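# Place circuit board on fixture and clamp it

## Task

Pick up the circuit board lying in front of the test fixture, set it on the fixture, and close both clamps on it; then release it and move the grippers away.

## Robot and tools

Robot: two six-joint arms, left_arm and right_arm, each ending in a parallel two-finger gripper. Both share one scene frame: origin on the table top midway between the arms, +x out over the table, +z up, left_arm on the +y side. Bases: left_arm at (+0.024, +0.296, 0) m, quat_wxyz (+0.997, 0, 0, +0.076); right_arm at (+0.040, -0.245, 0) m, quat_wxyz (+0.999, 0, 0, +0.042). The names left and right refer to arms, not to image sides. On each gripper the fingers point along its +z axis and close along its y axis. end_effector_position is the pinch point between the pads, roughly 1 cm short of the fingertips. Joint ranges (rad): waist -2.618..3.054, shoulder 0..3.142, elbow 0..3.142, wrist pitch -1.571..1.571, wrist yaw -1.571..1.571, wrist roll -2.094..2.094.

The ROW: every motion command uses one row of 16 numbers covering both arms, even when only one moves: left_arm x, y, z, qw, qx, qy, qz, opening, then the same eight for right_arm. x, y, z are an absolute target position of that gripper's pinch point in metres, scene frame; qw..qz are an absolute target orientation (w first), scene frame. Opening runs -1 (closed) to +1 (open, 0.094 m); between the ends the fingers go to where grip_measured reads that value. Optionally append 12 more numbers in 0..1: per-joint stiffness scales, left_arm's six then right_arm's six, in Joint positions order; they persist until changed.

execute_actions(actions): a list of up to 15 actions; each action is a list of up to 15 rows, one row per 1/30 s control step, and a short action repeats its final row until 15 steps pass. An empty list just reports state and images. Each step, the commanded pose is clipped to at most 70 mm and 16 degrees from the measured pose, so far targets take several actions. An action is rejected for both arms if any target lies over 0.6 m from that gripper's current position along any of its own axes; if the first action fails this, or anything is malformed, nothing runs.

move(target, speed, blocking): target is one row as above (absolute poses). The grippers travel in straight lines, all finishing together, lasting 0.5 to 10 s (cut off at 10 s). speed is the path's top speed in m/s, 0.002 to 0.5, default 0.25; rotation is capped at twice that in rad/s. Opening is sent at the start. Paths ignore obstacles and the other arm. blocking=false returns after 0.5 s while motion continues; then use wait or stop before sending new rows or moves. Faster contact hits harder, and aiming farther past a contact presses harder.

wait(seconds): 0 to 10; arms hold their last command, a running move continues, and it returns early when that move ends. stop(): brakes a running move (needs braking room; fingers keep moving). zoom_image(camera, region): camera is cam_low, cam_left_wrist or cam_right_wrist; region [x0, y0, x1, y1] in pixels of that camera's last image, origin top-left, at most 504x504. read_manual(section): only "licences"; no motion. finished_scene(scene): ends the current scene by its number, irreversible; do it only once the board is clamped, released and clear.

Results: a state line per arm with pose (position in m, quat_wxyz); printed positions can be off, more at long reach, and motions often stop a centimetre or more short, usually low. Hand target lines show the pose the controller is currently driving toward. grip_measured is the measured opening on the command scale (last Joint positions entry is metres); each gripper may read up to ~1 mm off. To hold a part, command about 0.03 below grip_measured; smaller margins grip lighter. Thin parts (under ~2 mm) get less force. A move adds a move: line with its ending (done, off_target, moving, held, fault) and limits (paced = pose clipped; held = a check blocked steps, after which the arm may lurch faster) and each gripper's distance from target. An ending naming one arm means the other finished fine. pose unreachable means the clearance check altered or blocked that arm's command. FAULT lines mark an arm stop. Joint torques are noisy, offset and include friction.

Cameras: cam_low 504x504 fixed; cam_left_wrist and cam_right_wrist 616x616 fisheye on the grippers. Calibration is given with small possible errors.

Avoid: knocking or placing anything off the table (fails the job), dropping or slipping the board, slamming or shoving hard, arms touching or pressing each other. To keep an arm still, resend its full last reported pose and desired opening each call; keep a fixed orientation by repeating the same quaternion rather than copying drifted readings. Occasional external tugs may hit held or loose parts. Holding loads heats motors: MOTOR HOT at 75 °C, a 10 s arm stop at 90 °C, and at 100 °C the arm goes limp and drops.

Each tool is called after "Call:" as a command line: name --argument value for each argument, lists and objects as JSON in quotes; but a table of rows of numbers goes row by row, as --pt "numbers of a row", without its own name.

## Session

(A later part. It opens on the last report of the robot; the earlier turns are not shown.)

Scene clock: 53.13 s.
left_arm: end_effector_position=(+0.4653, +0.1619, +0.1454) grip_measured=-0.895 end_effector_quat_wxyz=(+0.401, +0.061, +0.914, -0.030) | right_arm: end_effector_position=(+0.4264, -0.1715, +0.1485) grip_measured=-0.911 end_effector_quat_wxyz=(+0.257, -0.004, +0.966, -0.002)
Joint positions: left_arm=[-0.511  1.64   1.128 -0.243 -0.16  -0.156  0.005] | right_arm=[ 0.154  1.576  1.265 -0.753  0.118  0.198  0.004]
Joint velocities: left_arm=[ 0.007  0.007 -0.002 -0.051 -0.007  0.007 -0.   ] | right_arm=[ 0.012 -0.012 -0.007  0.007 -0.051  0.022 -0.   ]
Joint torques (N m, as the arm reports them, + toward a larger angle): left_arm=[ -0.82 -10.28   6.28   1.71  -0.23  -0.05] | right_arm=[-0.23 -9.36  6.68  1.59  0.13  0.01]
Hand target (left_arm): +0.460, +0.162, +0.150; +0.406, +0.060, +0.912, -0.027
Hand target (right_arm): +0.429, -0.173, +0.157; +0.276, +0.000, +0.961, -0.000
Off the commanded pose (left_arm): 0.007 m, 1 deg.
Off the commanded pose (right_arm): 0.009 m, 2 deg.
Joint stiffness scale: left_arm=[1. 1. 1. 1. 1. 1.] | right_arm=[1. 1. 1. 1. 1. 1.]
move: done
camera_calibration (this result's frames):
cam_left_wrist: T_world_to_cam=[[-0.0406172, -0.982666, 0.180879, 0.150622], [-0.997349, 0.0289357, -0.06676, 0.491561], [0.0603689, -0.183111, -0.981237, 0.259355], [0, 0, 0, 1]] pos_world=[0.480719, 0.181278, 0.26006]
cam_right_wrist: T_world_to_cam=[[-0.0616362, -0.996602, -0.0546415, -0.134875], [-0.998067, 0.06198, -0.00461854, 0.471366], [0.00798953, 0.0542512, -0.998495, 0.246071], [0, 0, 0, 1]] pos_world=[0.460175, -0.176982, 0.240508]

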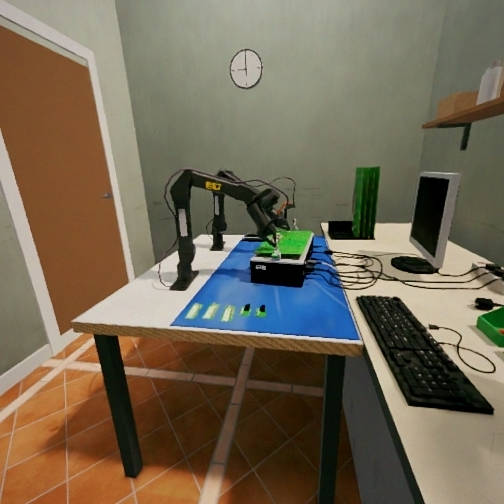

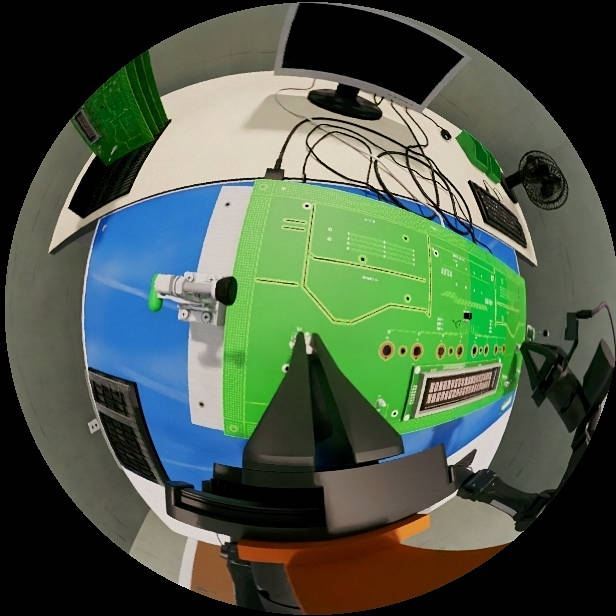

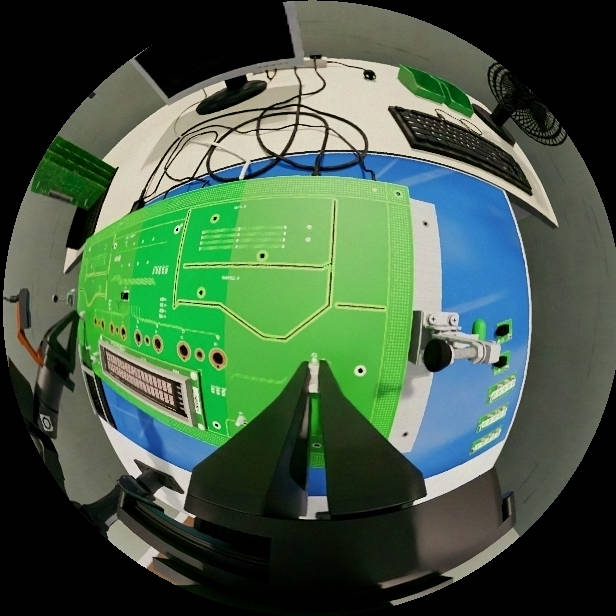

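Call:
move --target '[0.462,0.162,0.147,0.3778,0.0605,0.9236,-0.0248,-0.94,0.429,-0.173,0.155,0.2462,0,0.9692,0,-0.945]' --speed 0.02

Call:
zoom_image --camera "cam_left_wrist" --region '[240, 165, 285, 210]'

Call:
zoom_image --camera "cam_low" --region '[245, 240, 305, 275]'

Call:
zoom_image --camera "cam_right_wrist" --region '[340, 270, 460, 370]'

Scene clock: 54.73 s.
left_arm: end_effector_position=(+0.4643, +0.1621, +0.1459) grip_measured=-0.895 end_effector_quat_wxyz=(+0.389, +0.060, +0.919, -0.028) | right_arm: end_effector_position=(+0.4240, -0.1712, +0.1489) grip_measured=-0.911 end_effector_quat_wxyz=(+0.242, -0.006, +0.970, -0.003)
Joint positions: left_arm=[-0.511  1.647  1.156 -0.29  -0.159 -0.161  0.005] | right_arm=[ 0.154  1.592  1.297 -0.8    0.113  0.198  0.004]
Joint velocities: left_arm=[-0.007 -0.017 -0.002 -0.022 -0.022 -0.007 -0.001] | right_arm=[-0.002 -0.007 -0.002 -0.051 -0.022  0.022 -0.001]
Joint torques (N m, as the arm reports them, + toward a larger angle): left_arm=[-0.25 -7.91  9.5   1.26 -0.1  -0.07] | right_arm=[-0.88 -6.73  9.8   1.24  0.05  0.03]
Hand target (left_arm): +0.462, +0.162, +0.147; +0.378, +0.060, +0.923, -0.025
Hand target (right_arm): +0.429, -0.173, +0.155; +0.246, -0.000, +0.969, +0.000
Off the commanded pose (left_arm): 0.003 m, 1 deg.
Off the commanded pose (right_arm): 0.008 m, 1 deg.
Joint stiffness scale: left_arm=[1. 1. 1. 1. 1. 1.] | right_arm=[1. 1. 1. 1. 1. 1.]
move: done
camera_calibration (this result's frames):
cam_left_wrist: T_world_to_cam=[[-0.0328722, -0.983571, 0.177503, 0.147772], [-0.998785, 0.0258019, -0.0419954, 0.48811], [0.0367255, -0.178667, -0.983224, 0.270526], [0, 0, 0, 1]] pos_world=[0.482439, 0.181084, 0.260257]
cam_right_wrist: T_world_to_cam=[[-0.0607546, -0.996898, -0.050035, -0.135736], [-0.997882, 0.0594949, 0.026295, 0.463785], [-0.0232366, 0.0515266, -0.998401, 0.259301], [0, 0, 0, 1]] pos_world=[0.460582, -0.176268, 0.2399]

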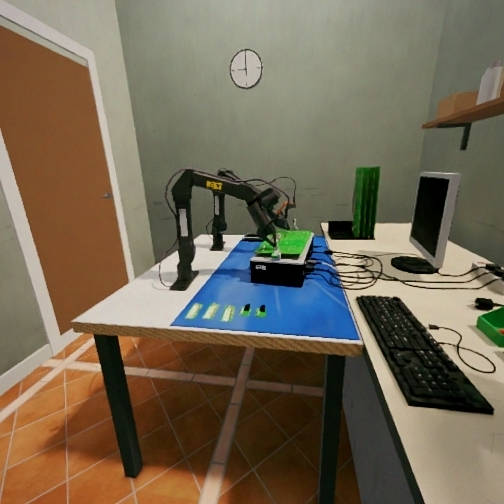

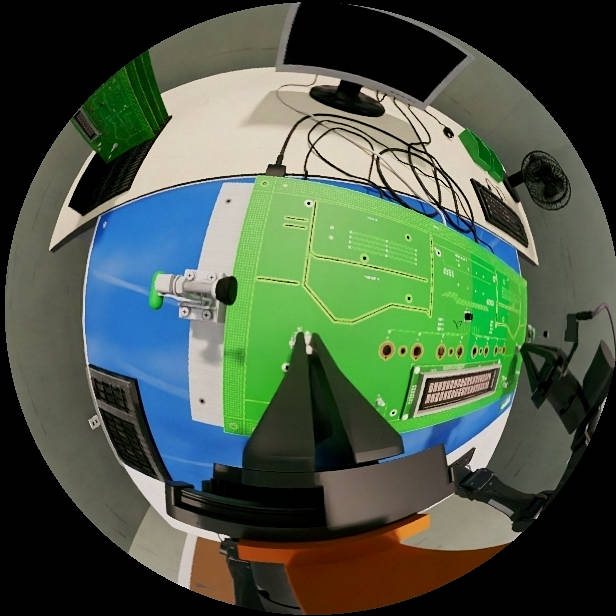

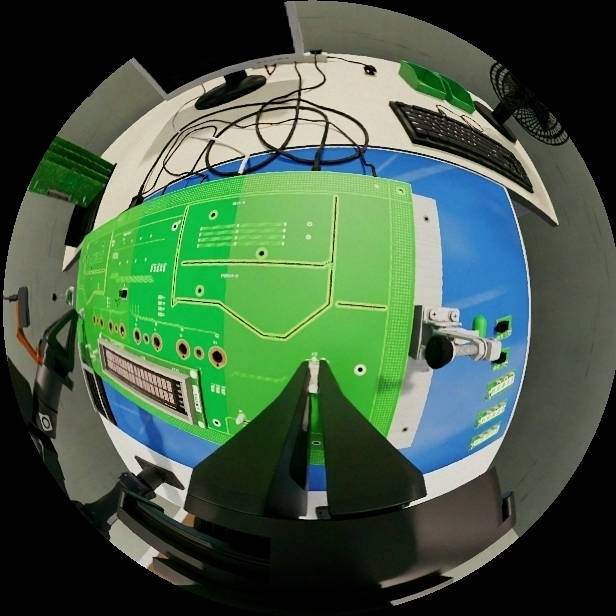

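Region (240, 165, 285, 210) of cam_left_wrist's 616x616 image, scaled by 11.200, with more detail than that image has.

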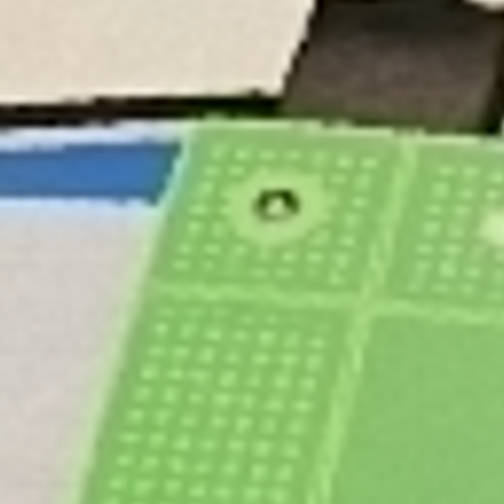

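Region (245, 240, 305, 275) of cam_low's 504x504 image, scaled by 8.400, with more detail than that image has; it fills the top 294 rows of this view, and the rest is white.

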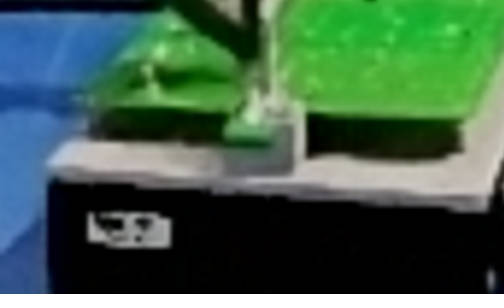

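Region (340, 270, 460, 370) of cam_right_wrist's 616x616 image, scaled by 4.200, with more detail than that image has.

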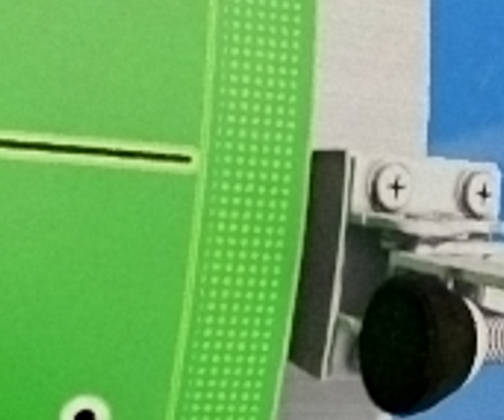

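Call:
execute_actions --actions '[[[0.462,0.162,0.147,0.3778,0.0605,0.9236,-0.0248,-0.94,0.426,-0.172,0.152,0.2462,0,0.9692,0,-0.6]],[[0.462,0.162,0.147,0.3778,0.0605,0.9236,-0.0248,-0.94,0.42,-0.172,0.185,0.2462,0,0.9692,0,-0.6]],[[0.462,0.162,0.147,0.3778,0.0605,0.9236,-0.0248,-0.94,0.36,-0.18,0.185,0.2462,0,0.9692,0,-0.6]],[[0.462,0.162,0.147,0.3778,0.0605,0.9236,-0.0248,-0.94,0.33,-0.19,0.185,0.2462,0,0.9692,0,-0.95]]]'

Scene clock: 56.97 s.
left_arm: end_effector_position=(+0.4642, +0.1622, +0.1458) grip_measured=-0.895 end_effector_quat_wxyz=(+0.389, +0.060, +0.919, -0.028) | right_arm: end_effector_position=(+0.3334, -0.1871, +0.1832) grip_measured=-0.947 end_effector_quat_wxyz=(+0.243, -0.002, +0.970, +0.003)
Joint positions: left_arm=[-0.511  1.647  1.156 -0.291 -0.159 -0.161  0.005] | right_arm=[ 0.174  1.242  1.138 -0.988  0.114  0.227  0.002]
Joint velocities: left_arm=[ 0.002 -0.022  0.002  0.066  0.037  0.037 -0.002] | right_arm=[ 0.007  0.002 -0.022 -0.051 -0.022 -0.022  0.   ]
Joint torques (N m, as the arm reports them, + toward a larger angle): left_arm=[-0.24 -7.88  9.49  1.24 -0.1  -0.05] | right_arm=[-0.15 -5.41  6.88  1.21  0.15  0.  ]
Hand target (left_arm): +0.462, +0.162, +0.147; +0.378, +0.060, +0.923, -0.025
Hand target (right_arm): +0.330, -0.190, +0.185; +0.246, -0.000, +0.969, -0.000
Off the commanded pose (left_arm): 0.003 m, 1 deg.
Off the commanded pose (right_arm): 0.005 m, 1 deg.
Joint stiffness scale: left_arm=[1. 1. 1. 1. 1. 1.] | right_arm=[1. 1. 1. 1. 1. 1.]
camera_calibration (this result's frames):
cam_left_wrist: T_world_to_cam=[[-0.0328088, -0.983595, 0.177383, 0.147796], [-0.9988, 0.0258075, -0.0416352, 0.487998], [0.0363743, -0.178536, -0.983261, 0.270614], [0, 0, 0, 1]] pos_world=[0.482418, 0.181092, 0.260186]
cam_right_wrist: T_world_to_cam=[[-0.0658802, -0.995824, -0.0632057, -0.151075], [-0.99764, 0.0645079, 0.0235139, 0.374806], [-0.0193385, 0.0646056, -0.997723, 0.293291], [0, 0, 0, 1]] pos_world=[0.369641, -0.193571, 0.274262]

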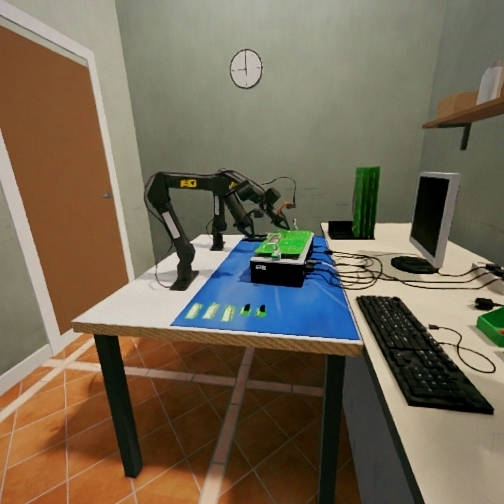

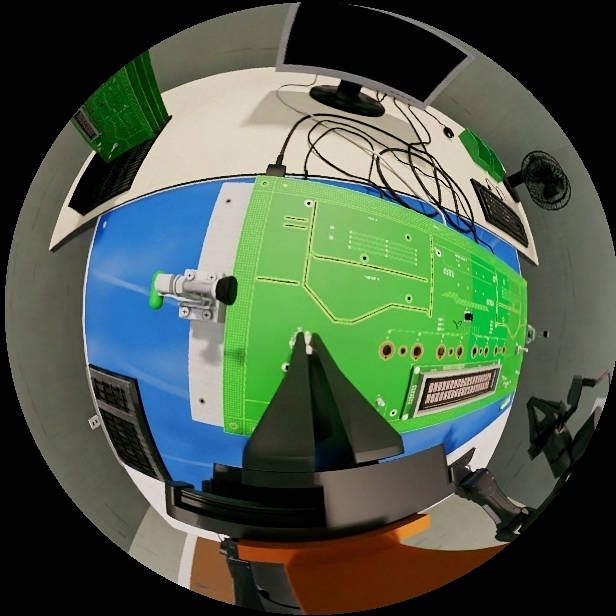

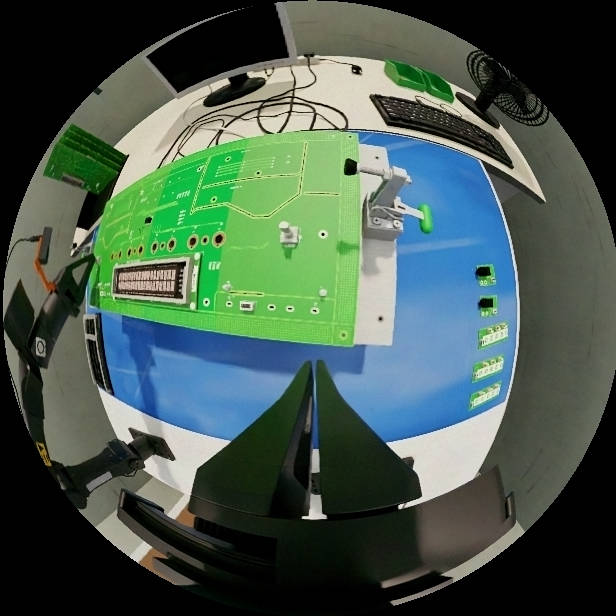

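Call:
zoom_image --camera "cam_right_wrist" --region '[320, 305, 400, 355]'

Call:
zoom_image --camera "cam_right_wrist" --region '[330, 322, 360, 352]'

Region (320, 305, 400, 355) of cam_right_wrist's 616x616 image, scaled by 6.300, with more detail than that image has; it fills the top 315 rows of this view, and the rest is white.

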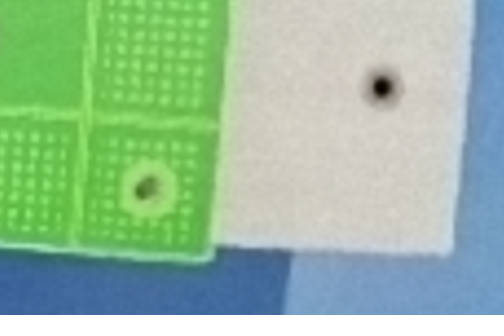

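Region (330, 322, 360, 352) of cam_right_wrist's 616x616 image, scaled by 16.800, with more detail than that image has.

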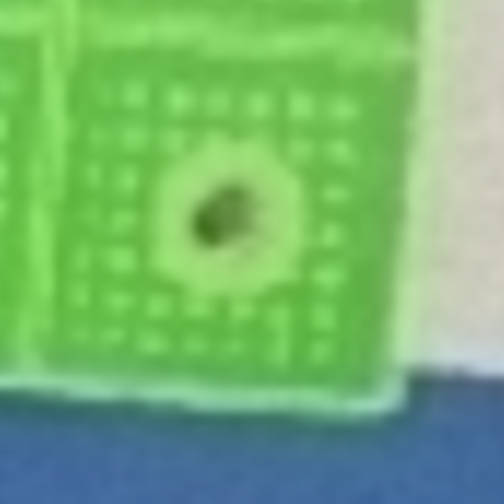

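Call:
move --target '[0.462,0.162,0.145,0.3778,0.0605,0.9236,-0.0248,-0.94,0.318,-0.18,0.128,0.2462,0,0.9692,0,-1]' --speed 0.1

Call:
zoom_image --camera "cam_right_wrist" --region '[280, 280, 420, 400]'

Call:
zoom_image --camera "cam_low" --region '[225, 230, 295, 275]'

Scene clock: 58.40 s.
left_arm: end_effector_position=(+0.4643, +0.1621, +0.1459) grip_measured=-0.895 end_effector_quat_wxyz=(+0.389, +0.060, +0.919, -0.028) | right_arm: end_effector_position=(+0.3167, -0.1803, +0.1218) grip_measured=-0.997 end_effector_quat_wxyz=(+0.230, -0.003, +0.973, -0.001)
Joint positions: left_arm=[-0.511  1.647  1.156 -0.29  -0.159 -0.162  0.005] | right_arm=[ 0.227  1.206  0.884 -0.804  0.138  0.275  0.   ]
Joint velocities: left_arm=[ 0.007 -0.022 -0.007  0.007 -0.066 -0.022 -0.   ] | right_arm=[-0.012 -0.007 -0.007 -0.051  0.022  0.037 -0.   ]
Joint torques (N m, as the arm reports them, + toward a larger angle): left_arm=[-0.24 -7.73  9.06  1.31 -0.11 -0.04] | right_arm=[ 0.68 -5.91  6.89  1.38  0.23  0.07]
Hand target (left_arm): +0.462, +0.162, +0.145; +0.378, +0.060, +0.923, -0.025
Hand target (right_arm): +0.318, -0.180, +0.128; +0.246, -0.000, +0.969, -0.000
Off the commanded pose (left_arm): 0.002 m, 1 deg.
Off the commanded pose (right_arm): 0.006 m, 2 deg.
Joint stiffness scale: left_arm=[1. 1. 1. 1. 1. 1.] | right_arm=[1. 1. 1. 1. 1. 1.]
move: done
camera_calibration (this result's frames):
cam_left_wrist: T_world_to_cam=[[-0.0326048, -0.983532, 0.177771, 0.147602], [-0.998793, 0.0255256, -0.0419651, 0.488154], [0.0367363, -0.178925, -0.983177, 0.270556], [0, 0, 0, 1]] pos_world=[0.482438, 0.18112, 0.260251]
cam_right_wrist: T_world_to_cam=[[-0.0679125, -0.996243, -0.0537351, -0.149887], [-0.99659, 0.0652088, 0.0505633, 0.355677], [-0.0468693, 0.0569857, -0.997274, 0.238517], [0, 0, 0, 1]] pos_world=[0.355464, -0.18611, 0.211829]

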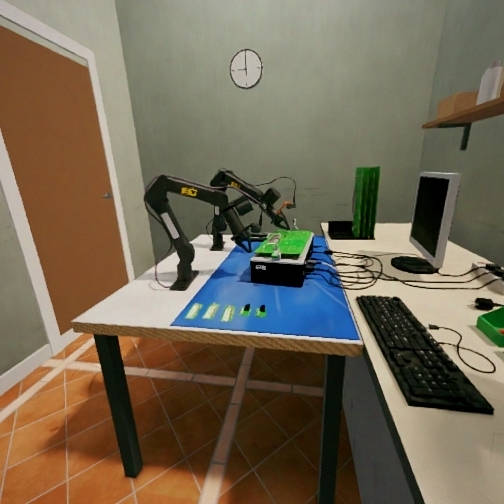

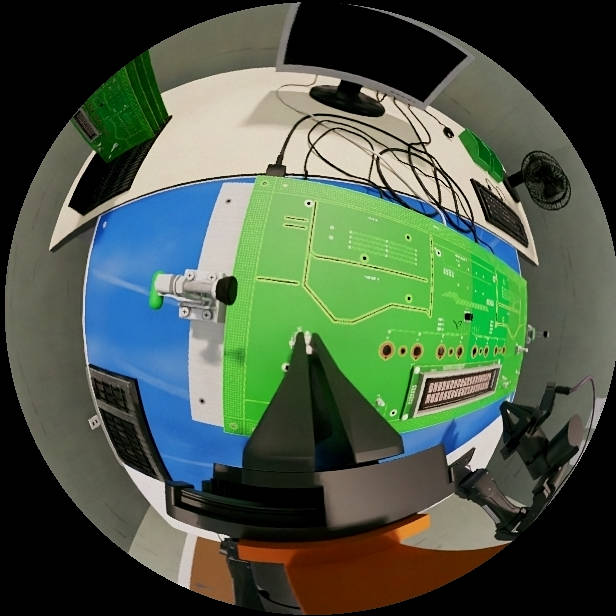

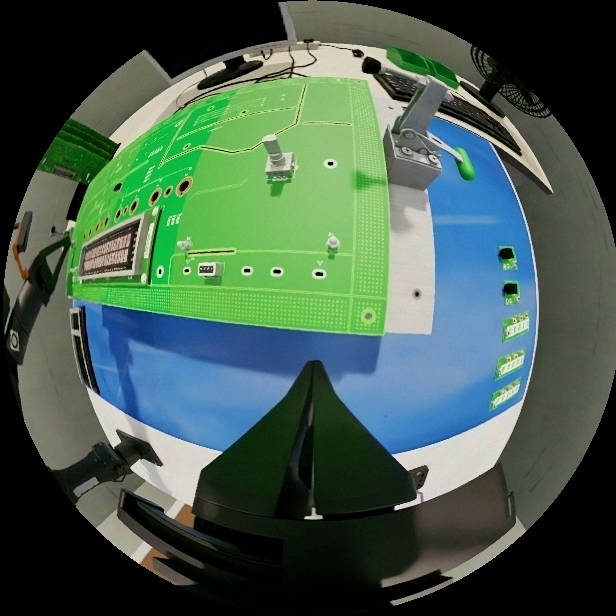

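Region (280, 280, 420, 400) of cam_right_wrist's 616x616 image, scaled by 3.600, with more detail than that image has; it fills the top 432 rows of this view, and the rest is white.

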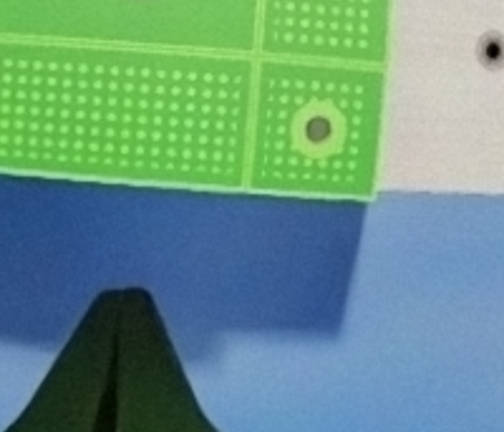

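Region (225, 230, 295, 275) of cam_low's 504x504 image, scaled by 7.200, with more detail than that image has; it fills the top 324 rows of this view, and the rest is white.

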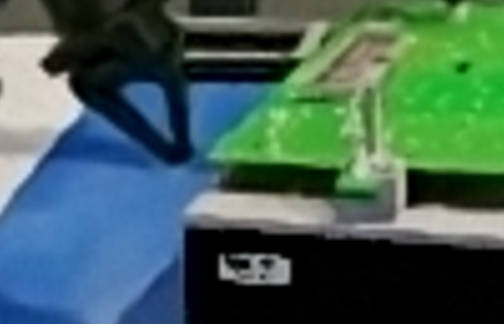

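Call:
move --target '[0.462,0.162,0.145,0.3778,0.0605,0.9236,-0.0248,-0.94,0.338,-0.18,0.136,0.2462,0,0.9692,0,-1]' --speed 0.03

Call:
zoom_image --camera "cam_right_wrist" --region '[290, 300, 430, 400]'

Scene clock: 59.60 s.
left_arm: end_effector_position=(+0.4643, +0.1621, +0.1459) grip_measured=-0.895 end_effector_quat_wxyz=(+0.389, +0.060, +0.919, -0.028) | right_arm: end_effector_position=(+0.3306, -0.1800, +0.1303) grip_measured=-0.997 end_effector_quat_wxyz=(+0.238, -0.000, +0.971, -0.001)
Joint positions: left_arm=[-0.511  1.647  1.156 -0.29  -0.159 -0.162  0.005] | right_arm=[ 0.213  1.244  0.935 -0.799  0.138  0.265  0.   ]
Joint velocities: left_arm=[-0.002 -0.027 -0.012  0.081 -0.007  0.007  0.001] | right_arm=[-0.007 -0.002 -0.012 -0.037 -0.095 -0.007 -0.001]
Joint torques (N m, as the arm reports them, + toward a larger angle): left_arm=[-0.23 -7.73  9.07  1.3  -0.1  -0.04] | right_arm=[-0.68 -2.81  9.48  1.36  0.07 -0.08]
Hand target (left_arm): +0.462, +0.162, +0.145; +0.378, +0.060, +0.923, -0.025
Hand target (right_arm): +0.338, -0.180, +0.136; +0.246, +0.000, +0.969, +0.000
Off the commanded pose (left_arm): 0.002 m, 1 deg.
Off the commanded pose (right_arm): 0.009 m, 1 deg.
Joint stiffness scale: left_arm=[1. 1. 1. 1. 1. 1.] | right_arm=[1. 1. 1. 1. 1. 1.]
move: done
camera_calibration (this result's frames):
cam_left_wrist: T_world_to_cam=[[-0.0326048, -0.983532, 0.177771, 0.147602], [-0.998793, 0.0255256, -0.0419651, 0.488154], [0.0367363, -0.178925, -0.983177, 0.270556], [0, 0, 0, 1]] pos_world=[0.482438, 0.18112, 0.260251]
cam_right_wrist: T_world_to_cam=[[-0.0718353, -0.995853, -0.0558245, -0.14656], [-0.996968, 0.0700128, 0.0339471, 0.372184], [-0.0298979, 0.0580938, -0.997863, 0.242264], [0, 0, 0, 1]] pos_world=[0.367771, -0.186084, 0.22093]

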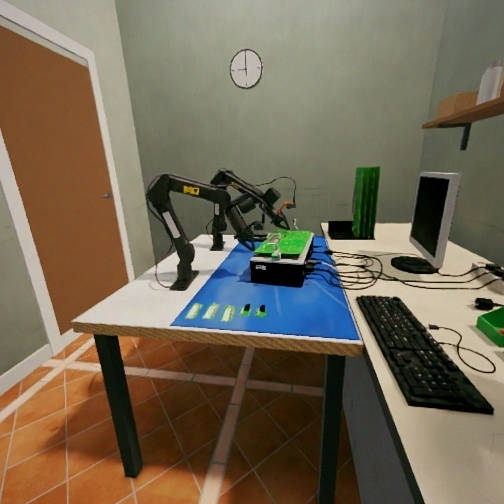

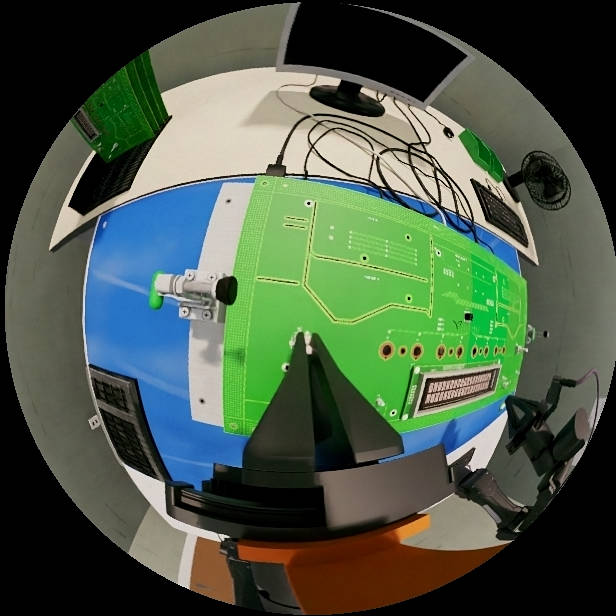

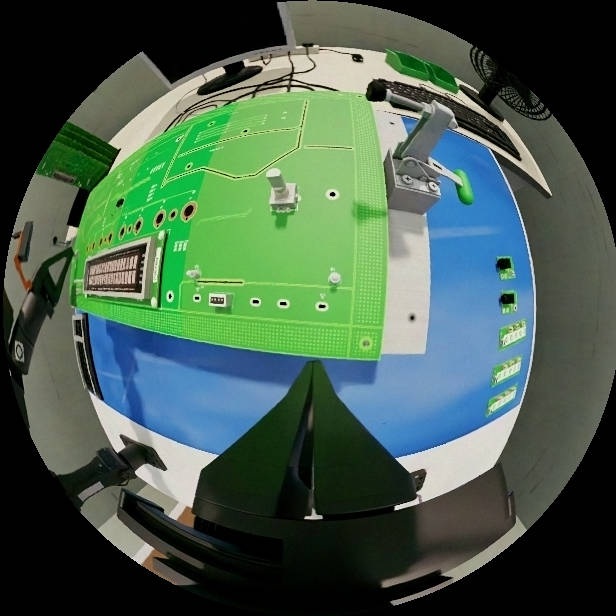

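Region (290, 300, 430, 400) of cam_right_wrist's 616x616 image, scaled by 3.600, with more detail than that image has; it fills the top 360 rows of this view, and the rest is white.

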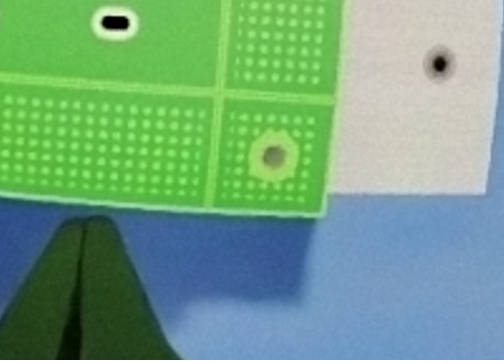

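A bit high; lower, then push.

Call:
move --target '[0.462,0.162,0.145,0.3778,0.0605,0.9236,-0.0248,-0.94,0.334,-0.18,0.126,0.2462,0,0.9692,0,-1]' --speed 0.03

Call:
move --target '[0.462,0.162,0.145,0.3778,0.0605,0.9236,-0.0248,-0.94,0.343,-0.18,0.130,0.2462,0,0.9692,0,-1]' --speed 0.015

Call:
zoom_image --camera "cam_right_wrist" --region '[290, 300, 430, 400]'

Scene clock: 60.37 s.
left_arm: end_effector_position=(+0.4643, +0.1621, +0.1459) grip_measured=-0.895 end_effector_quat_wxyz=(+0.389, +0.060, +0.919, -0.028) | right_arm: end_effector_position=(+0.3326, -0.1794, +0.1306) grip_measured=-0.997 end_effector_quat_wxyz=(+0.243, +0.000, +0.970, +0.001)
Joint positions: left_arm=[-0.511  1.647  1.156 -0.29  -0.159 -0.162  0.005] | right_arm=[ 0.213  1.244  0.932 -0.786  0.138  0.265  0.   ]
Joint velocities: left_arm=[-0.002 -0.012  0.002  0.007 -0.022  0.007 -0.001] | right_arm=[ 0.017 -0.002 -0.002  0.051 -0.022 -0.051 -0.001]
Joint torques (N m, as the arm reports them, + toward a larger angle): left_arm=[-0.23 -7.73  9.05  1.31 -0.11 -0.04] | right_arm=[-0.21 -3.89  5.59  1.59  0.1  -0.03]
Hand target (left_arm): +0.462, +0.162, +0.145; +0.378, +0.060, +0.923, -0.025
Hand target (right_arm): +0.334, -0.180, +0.126; +0.246, +0.000, +0.969, -0.000
Off the commanded pose (left_arm): 0.002 m, 1 deg.
Off the commanded pose (right_arm): 0.005 m, 0 deg.
Joint stiffness scale: left_arm=[1. 1. 1. 1. 1. 1.] | right_arm=[1. 1. 1. 1. 1. 1.]
move: done
camera_calibration (this result's frames):
cam_left_wrist: T_world_to_cam=[[-0.0326048, -0.983532, 0.177771, 0.147602], [-0.998793, 0.0255256, -0.0419651, 0.488154], [0.0367363, -0.178925, -0.983177, 0.270556], [0, 0, 0, 1]] pos_world=[0.482438, 0.18112, 0.260251]
cam_right_wrist: T_world_to_cam=[[-0.0712891, -0.995685, -0.0594021, -0.145455], [-0.997246, 0.0699274, 0.0246968, 0.375448], [-0.0204364, 0.0609992, -0.997929, 0.240003], [0, 0, 0, 1]] pos_world=[0.368949, -0.185722, 0.221593]

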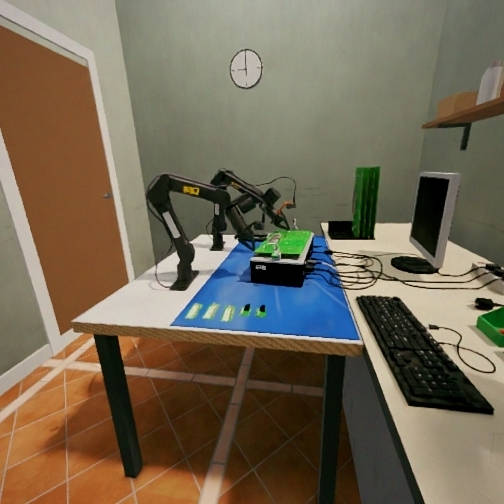

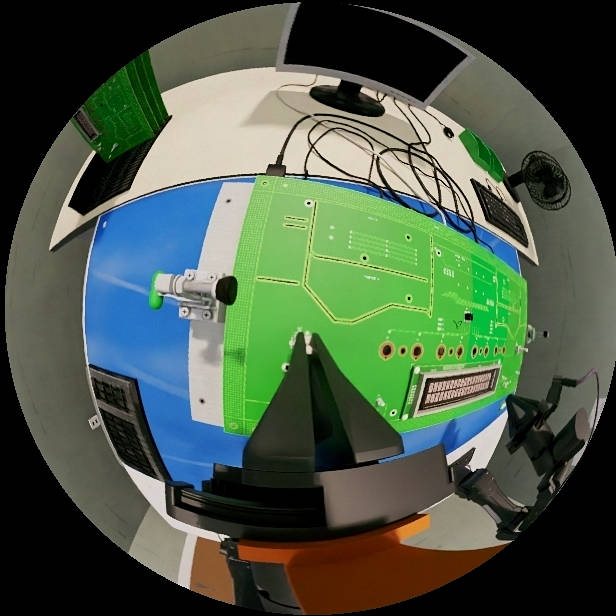

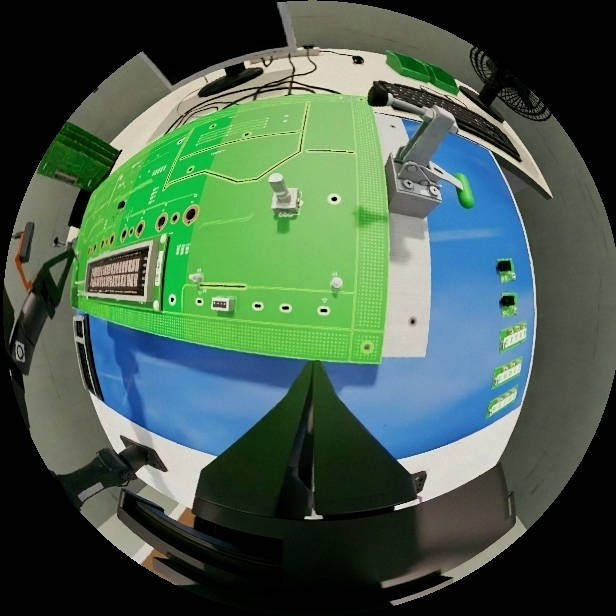

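Scene clock: 61.47 s.
left_arm: end_effector_position=(+0.4643, +0.1621, +0.1459) grip_measured=-0.895 end_effector_quat_wxyz=(+0.389, +0.060, +0.919, -0.028) | right_arm: end_effector_position=(+0.3339, -0.1798, +0.1307) grip_measured=-0.997 end_effector_quat_wxyz=(+0.242, -0.000, +0.970, +0.001)
Joint positions: left_arm=[-0.511  1.647  1.156 -0.29  -0.159 -0.162  0.005] | right_arm=[ 0.209  1.249  0.936 -0.786  0.134  0.26   0.   ]
Joint velocities: left_arm=[ 0.012  0.007  0.002 -0.022 -0.051  0.037  0.   ] | right_arm=[-0.002  0.012  0.007 -0.022 -0.081 -0.037 -0.   ]
Joint torques (N m, as the arm reports them, + toward a larger angle): left_arm=[-0.24 -7.72  9.08  1.3  -0.1  -0.05] | right_arm=[-0.93 -1.51  8.45  1.56  0.08 -0.02]
Hand target (left_arm): +0.462, +0.162, +0.145; +0.378, +0.060, +0.923, -0.025
Hand target (right_arm): +0.343, -0.180, +0.130; +0.246, +0.000, +0.969, +0.000
Off the commanded pose (left_arm): 0.002 m, 1 deg.
Off the commanded pose (right_arm): 0.009 m, 0 deg.
Joint stiffness scale: left_arm=[1. 1. 1. 1. 1. 1.] | right_arm=[1. 1. 1. 1. 1. 1.]
move: done
camera_calibration (this result's frames):
cam_left_wrist: T_world_to_cam=[[-0.0326048, -0.983532, 0.177771, 0.147602], [-0.998793, 0.0255256, -0.0419651, 0.488154], [0.0367363, -0.178925, -0.983177, 0.270556], [0, 0, 0, 1]] pos_world=[0.482438, 0.18112, 0.260251]
cam_right_wrist: T_world_to_cam=[[-0.0696528, -0.99578, -0.0597512, -0.146298], [-0.997341, 0.0682255, 0.0256054, 0.376318], [-0.0214208, 0.0613758, -0.997885, 0.240564], [0, 0, 0, 1]] pos_world=[0.37028, -0.18612, 0.221678]

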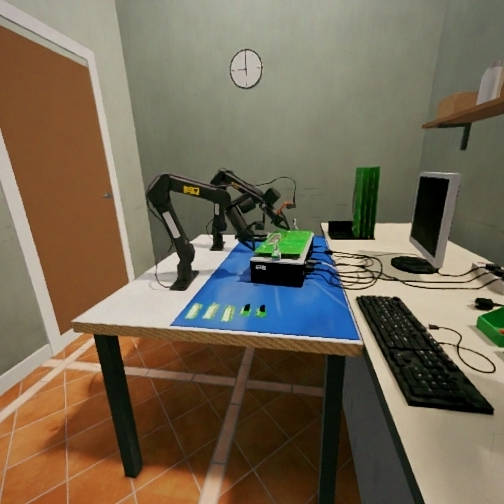

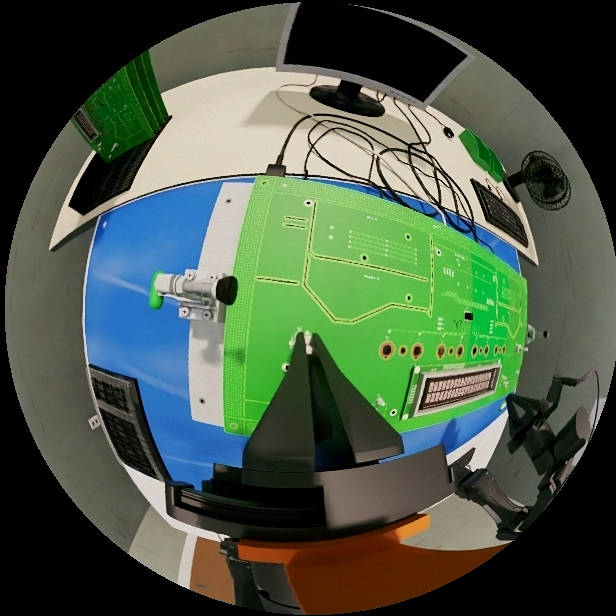

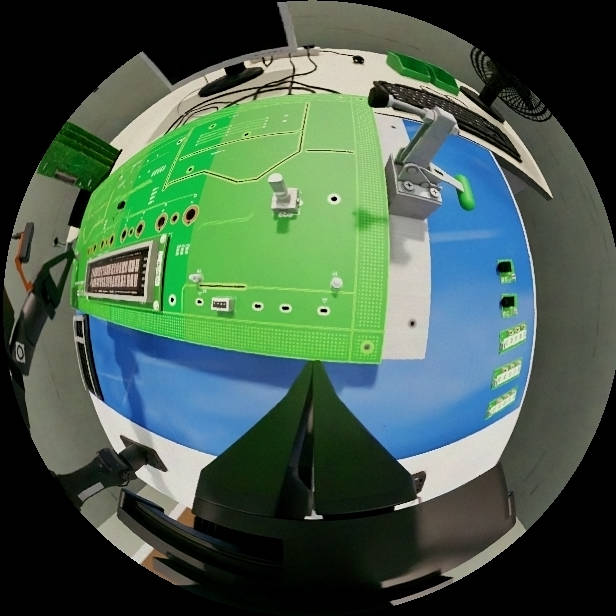

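Region (290, 300, 430, 400) of cam_right_wrist's 616x616 image, scaled by 3.600, with more detail than that image has; it fills the top 360 rows of this view, and the rest is white.

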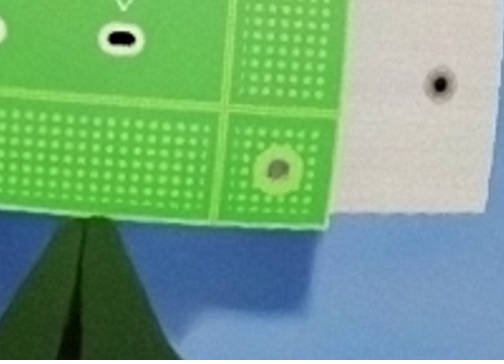

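Call:
execute_actions --actions '[[[0.463,0.162,0.146,0.3778,0.0605,0.9236,-0.0248,-0.94,0.338,-0.18,0.131,0.2462,0,0.9692,0,-1],[0.463,0.162,0.146,0.3778,0.0605,0.9236,-0.0248,-0.94,0.338,-0.18,0.131,0.2462,0,0.9692,0,-1],[0.463,0.162,0.146,0.3778,0.0605,0.9236,-0.0248,-0.94,0.338,-0.18,0.131,0.2462,0,0.9692,0,-1],[0.463,0.162,0.146,0.3778,0.0605,0.9236,-0.0248,-0.94,0.338,-0.18,0.131,0.2462,0,0.9692,0,-1],[0.463,0.162,0.146,0.3778,0.0605,0.9236,-0.0248,-0.94,0.338,-0.18,0.131,0.2462,0,0.9692,0,-1],[0.463,0.162,0.146,0.3778,0.0605,0.9236,-0.0248,-0.7,0.338,-0.18,0.131,0.2462,0,0.9692,0,-1]]]'

Call:
move --target '[0.463,0.162,0.146,0.3778,0.0605,0.9236,-0.0248,-0.7,0.343,-0.18,0.132,0.2462,0,0.9692,0,-1]' --speed 0.01

Call:
zoom_image --camera "cam_right_wrist" --region '[340, 310, 430, 380]'

Call:
zoom_image --camera "cam_left_wrist" --region '[240, 165, 285, 210]'

Scene clock: 62.20 s.
left_arm: end_effector_position=(+0.4603, +0.1636, +0.1418) grip_measured=-0.702 end_effector_quat_wxyz=(+0.379, +0.061, +0.923, -0.025) | right_arm: end_effector_position=(+0.3342, -0.1798, +0.1309) grip_measured=-0.997 end_effector_quat_wxyz=(+0.243, -0.001, +0.970, +0.001)
Joint positions: left_arm=[-0.511  1.647  1.156 -0.314 -0.159 -0.162  0.014] | right_arm=[ 0.209  1.249  0.936 -0.784  0.135  0.26   0.   ]
Joint velocities: left_arm=[-0.017 -0.002  0.007 -0.081  0.007  0.066  0.   ] | right_arm=[ 0.007  0.002 -0.007 -0.022 -0.066  0.022  0.   ]
Joint torques (N m, as the arm reports them, + toward a larger angle): left_arm=[-0.1  -7.45  9.58  1.49 -0.1  -0.03] | right_arm=[-0.27 -3.06  7.81  1.42  0.11 -0.02]
Hand target (left_arm): +0.463, +0.162, +0.146; +0.378, +0.060, +0.923, -0.025
Hand target (right_arm): +0.338, -0.180, +0.131; +0.246, +0.000, +0.969, -0.000
Off the commanded pose (left_arm): 0.005 m, 0 deg.
Off the commanded pose (right_arm): 0.004 m, 0 deg.
Joint stiffness scale: left_arm=[1. 1. 1. 1. 1. 1.] | right_arm=[1. 1. 1. 1. 1. 1.]
camera_calibration (this result's frames):
cam_left_wrist: T_world_to_cam=[[-0.0286901, -0.985, 0.170152, 0.149187], [-0.999482, 0.025784, -0.0192649, 0.481051], [0.0145887, -0.170617, -0.985229, 0.276012], [0, 0, 0, 1]] pos_world=[0.481055, 0.181639, 0.255818]
cam_right_wrist: T_world_to_cam=[[-0.0693973, -0.995795, -0.0597965, -0.146315], [-0.997391, 0.0680646, 0.0240454, 0.376839], [-0.0198743, 0.0613092, -0.997921, 0.240224], [0, 0, 0, 1]] pos_world=[0.370476, -0.186077, 0.221914]

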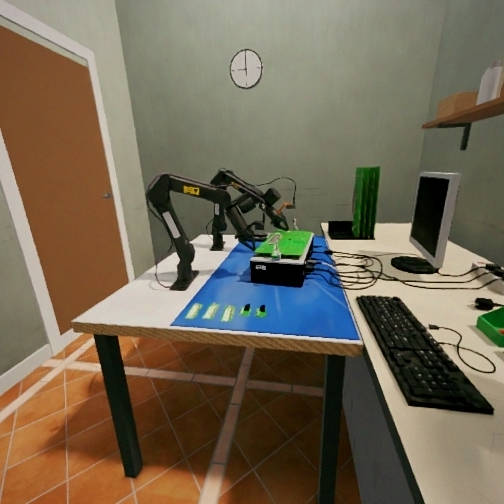

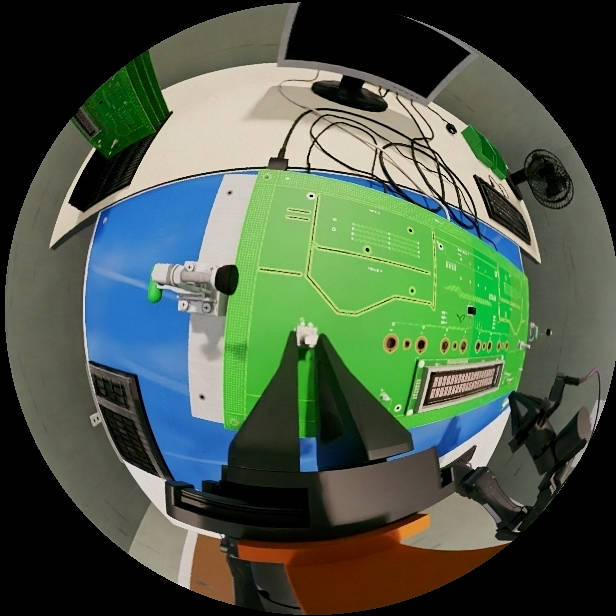

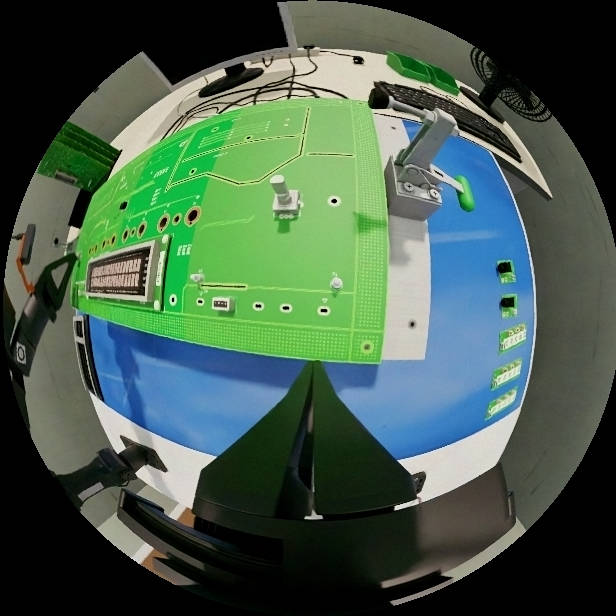

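Scene clock: 63.30 s.
left_arm: end_effector_position=(+0.4599, +0.1638, +0.1414) grip_measured=-0.702 end_effector_quat_wxyz=(+0.378, +0.062, +0.924, -0.024) | right_arm: end_effector_position=(+0.3345, -0.1797, +0.1315) grip_measured=-0.997 end_effector_quat_wxyz=(+0.244, -0.001, +0.970, +0.001)
Joint positions: left_arm=[-0.511  1.647  1.156 -0.317 -0.159 -0.162  0.014] | right_arm=[ 0.209  1.249  0.937 -0.784  0.135  0.26   0.   ]
Joint velocities: left_arm=[-0.022  0.027 -0.007  0.007  0.037 -0.051 -0.001] | right_arm=[-0.002 -0.012 -0.012  0.037  0.051  0.037 -0.001]
Joint torques (N m, as the arm reports them, + toward a larger angle): left_arm=[-0.15 -7.43  9.57  1.49 -0.09 -0.02] | right_arm=[-0.84 -1.51  9.14  1.45  0.07 -0.07]
Hand target (left_arm): +0.463, +0.162, +0.146; +0.378, +0.061, +0.923, -0.025
Hand target (right_arm): +0.343, -0.180, +0.132; +0.246, +0.000, +0.969, +0.000
Off the commanded pose (left_arm): 0.006 m, 0 deg.
Off the commanded pose (right_arm): 0.008 m, 0 deg.
Joint stiffness scale: left_arm=[1. 1. 1. 1. 1. 1.] | right_arm=[1. 1. 1. 1. 1. 1.]
move: done
camera_calibration (this result's frames):
cam_left_wrist: T_world_to_cam=[[-0.0283263, -0.985137, 0.169422, 0.149342], [-0.999521, 0.0257987, -0.0171022, 0.480369], [0.0124771, -0.169825, -0.985395, 0.276523], [0, 0, 0, 1]] pos_world=[0.480919, 0.18169, 0.255398]
cam_right_wrist: T_world_to_cam=[[-0.0693096, -0.995769, -0.0603371, -0.146106], [-0.997425, 0.0680544, 0.0226185, 0.377363], [-0.0184166, 0.0617495, -0.997922, 0.240371], [0, 0, 0, 1]] pos_world=[0.370691, -0.186012, 0.22252]

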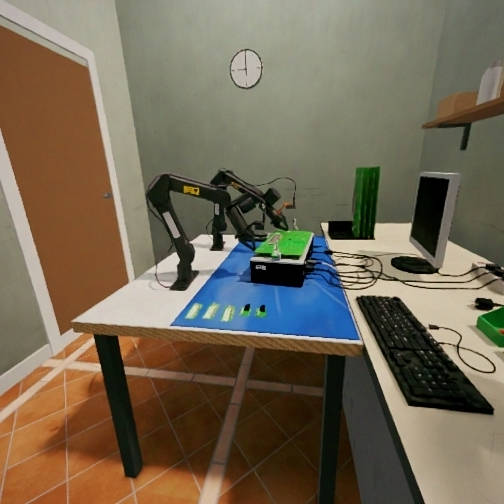

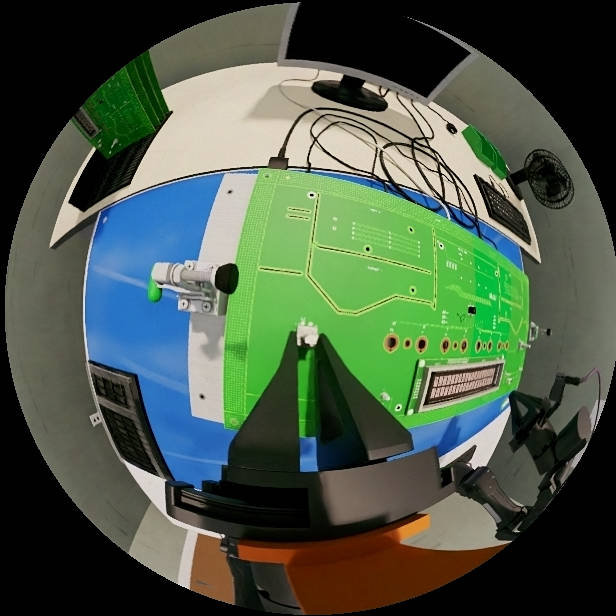

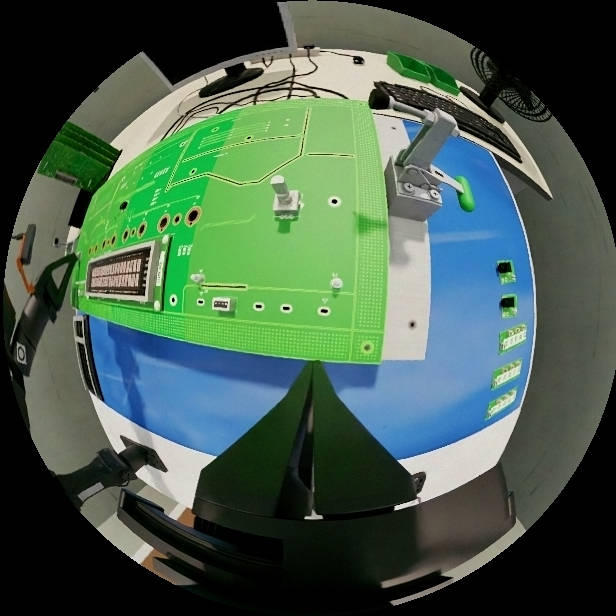

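Region (340, 310, 430, 380) of cam_right_wrist's 616x616 image, scaled by 5.600, with more detail than that image has.

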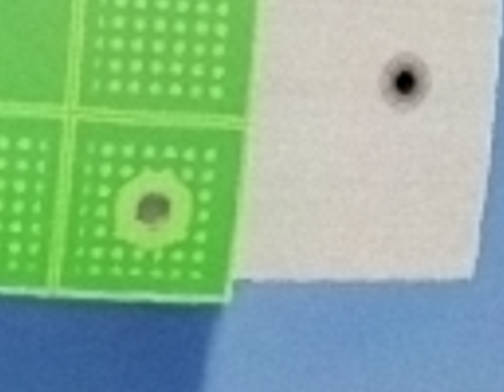

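Region (240, 165, 285, 210) of cam_left_wrist's 616x616 image, scaled by 11.200, with more detail than that image has.

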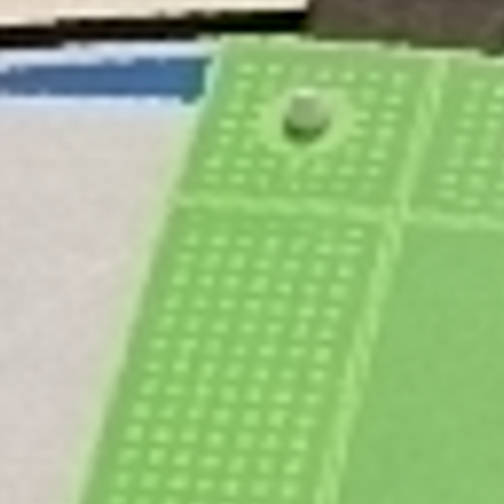

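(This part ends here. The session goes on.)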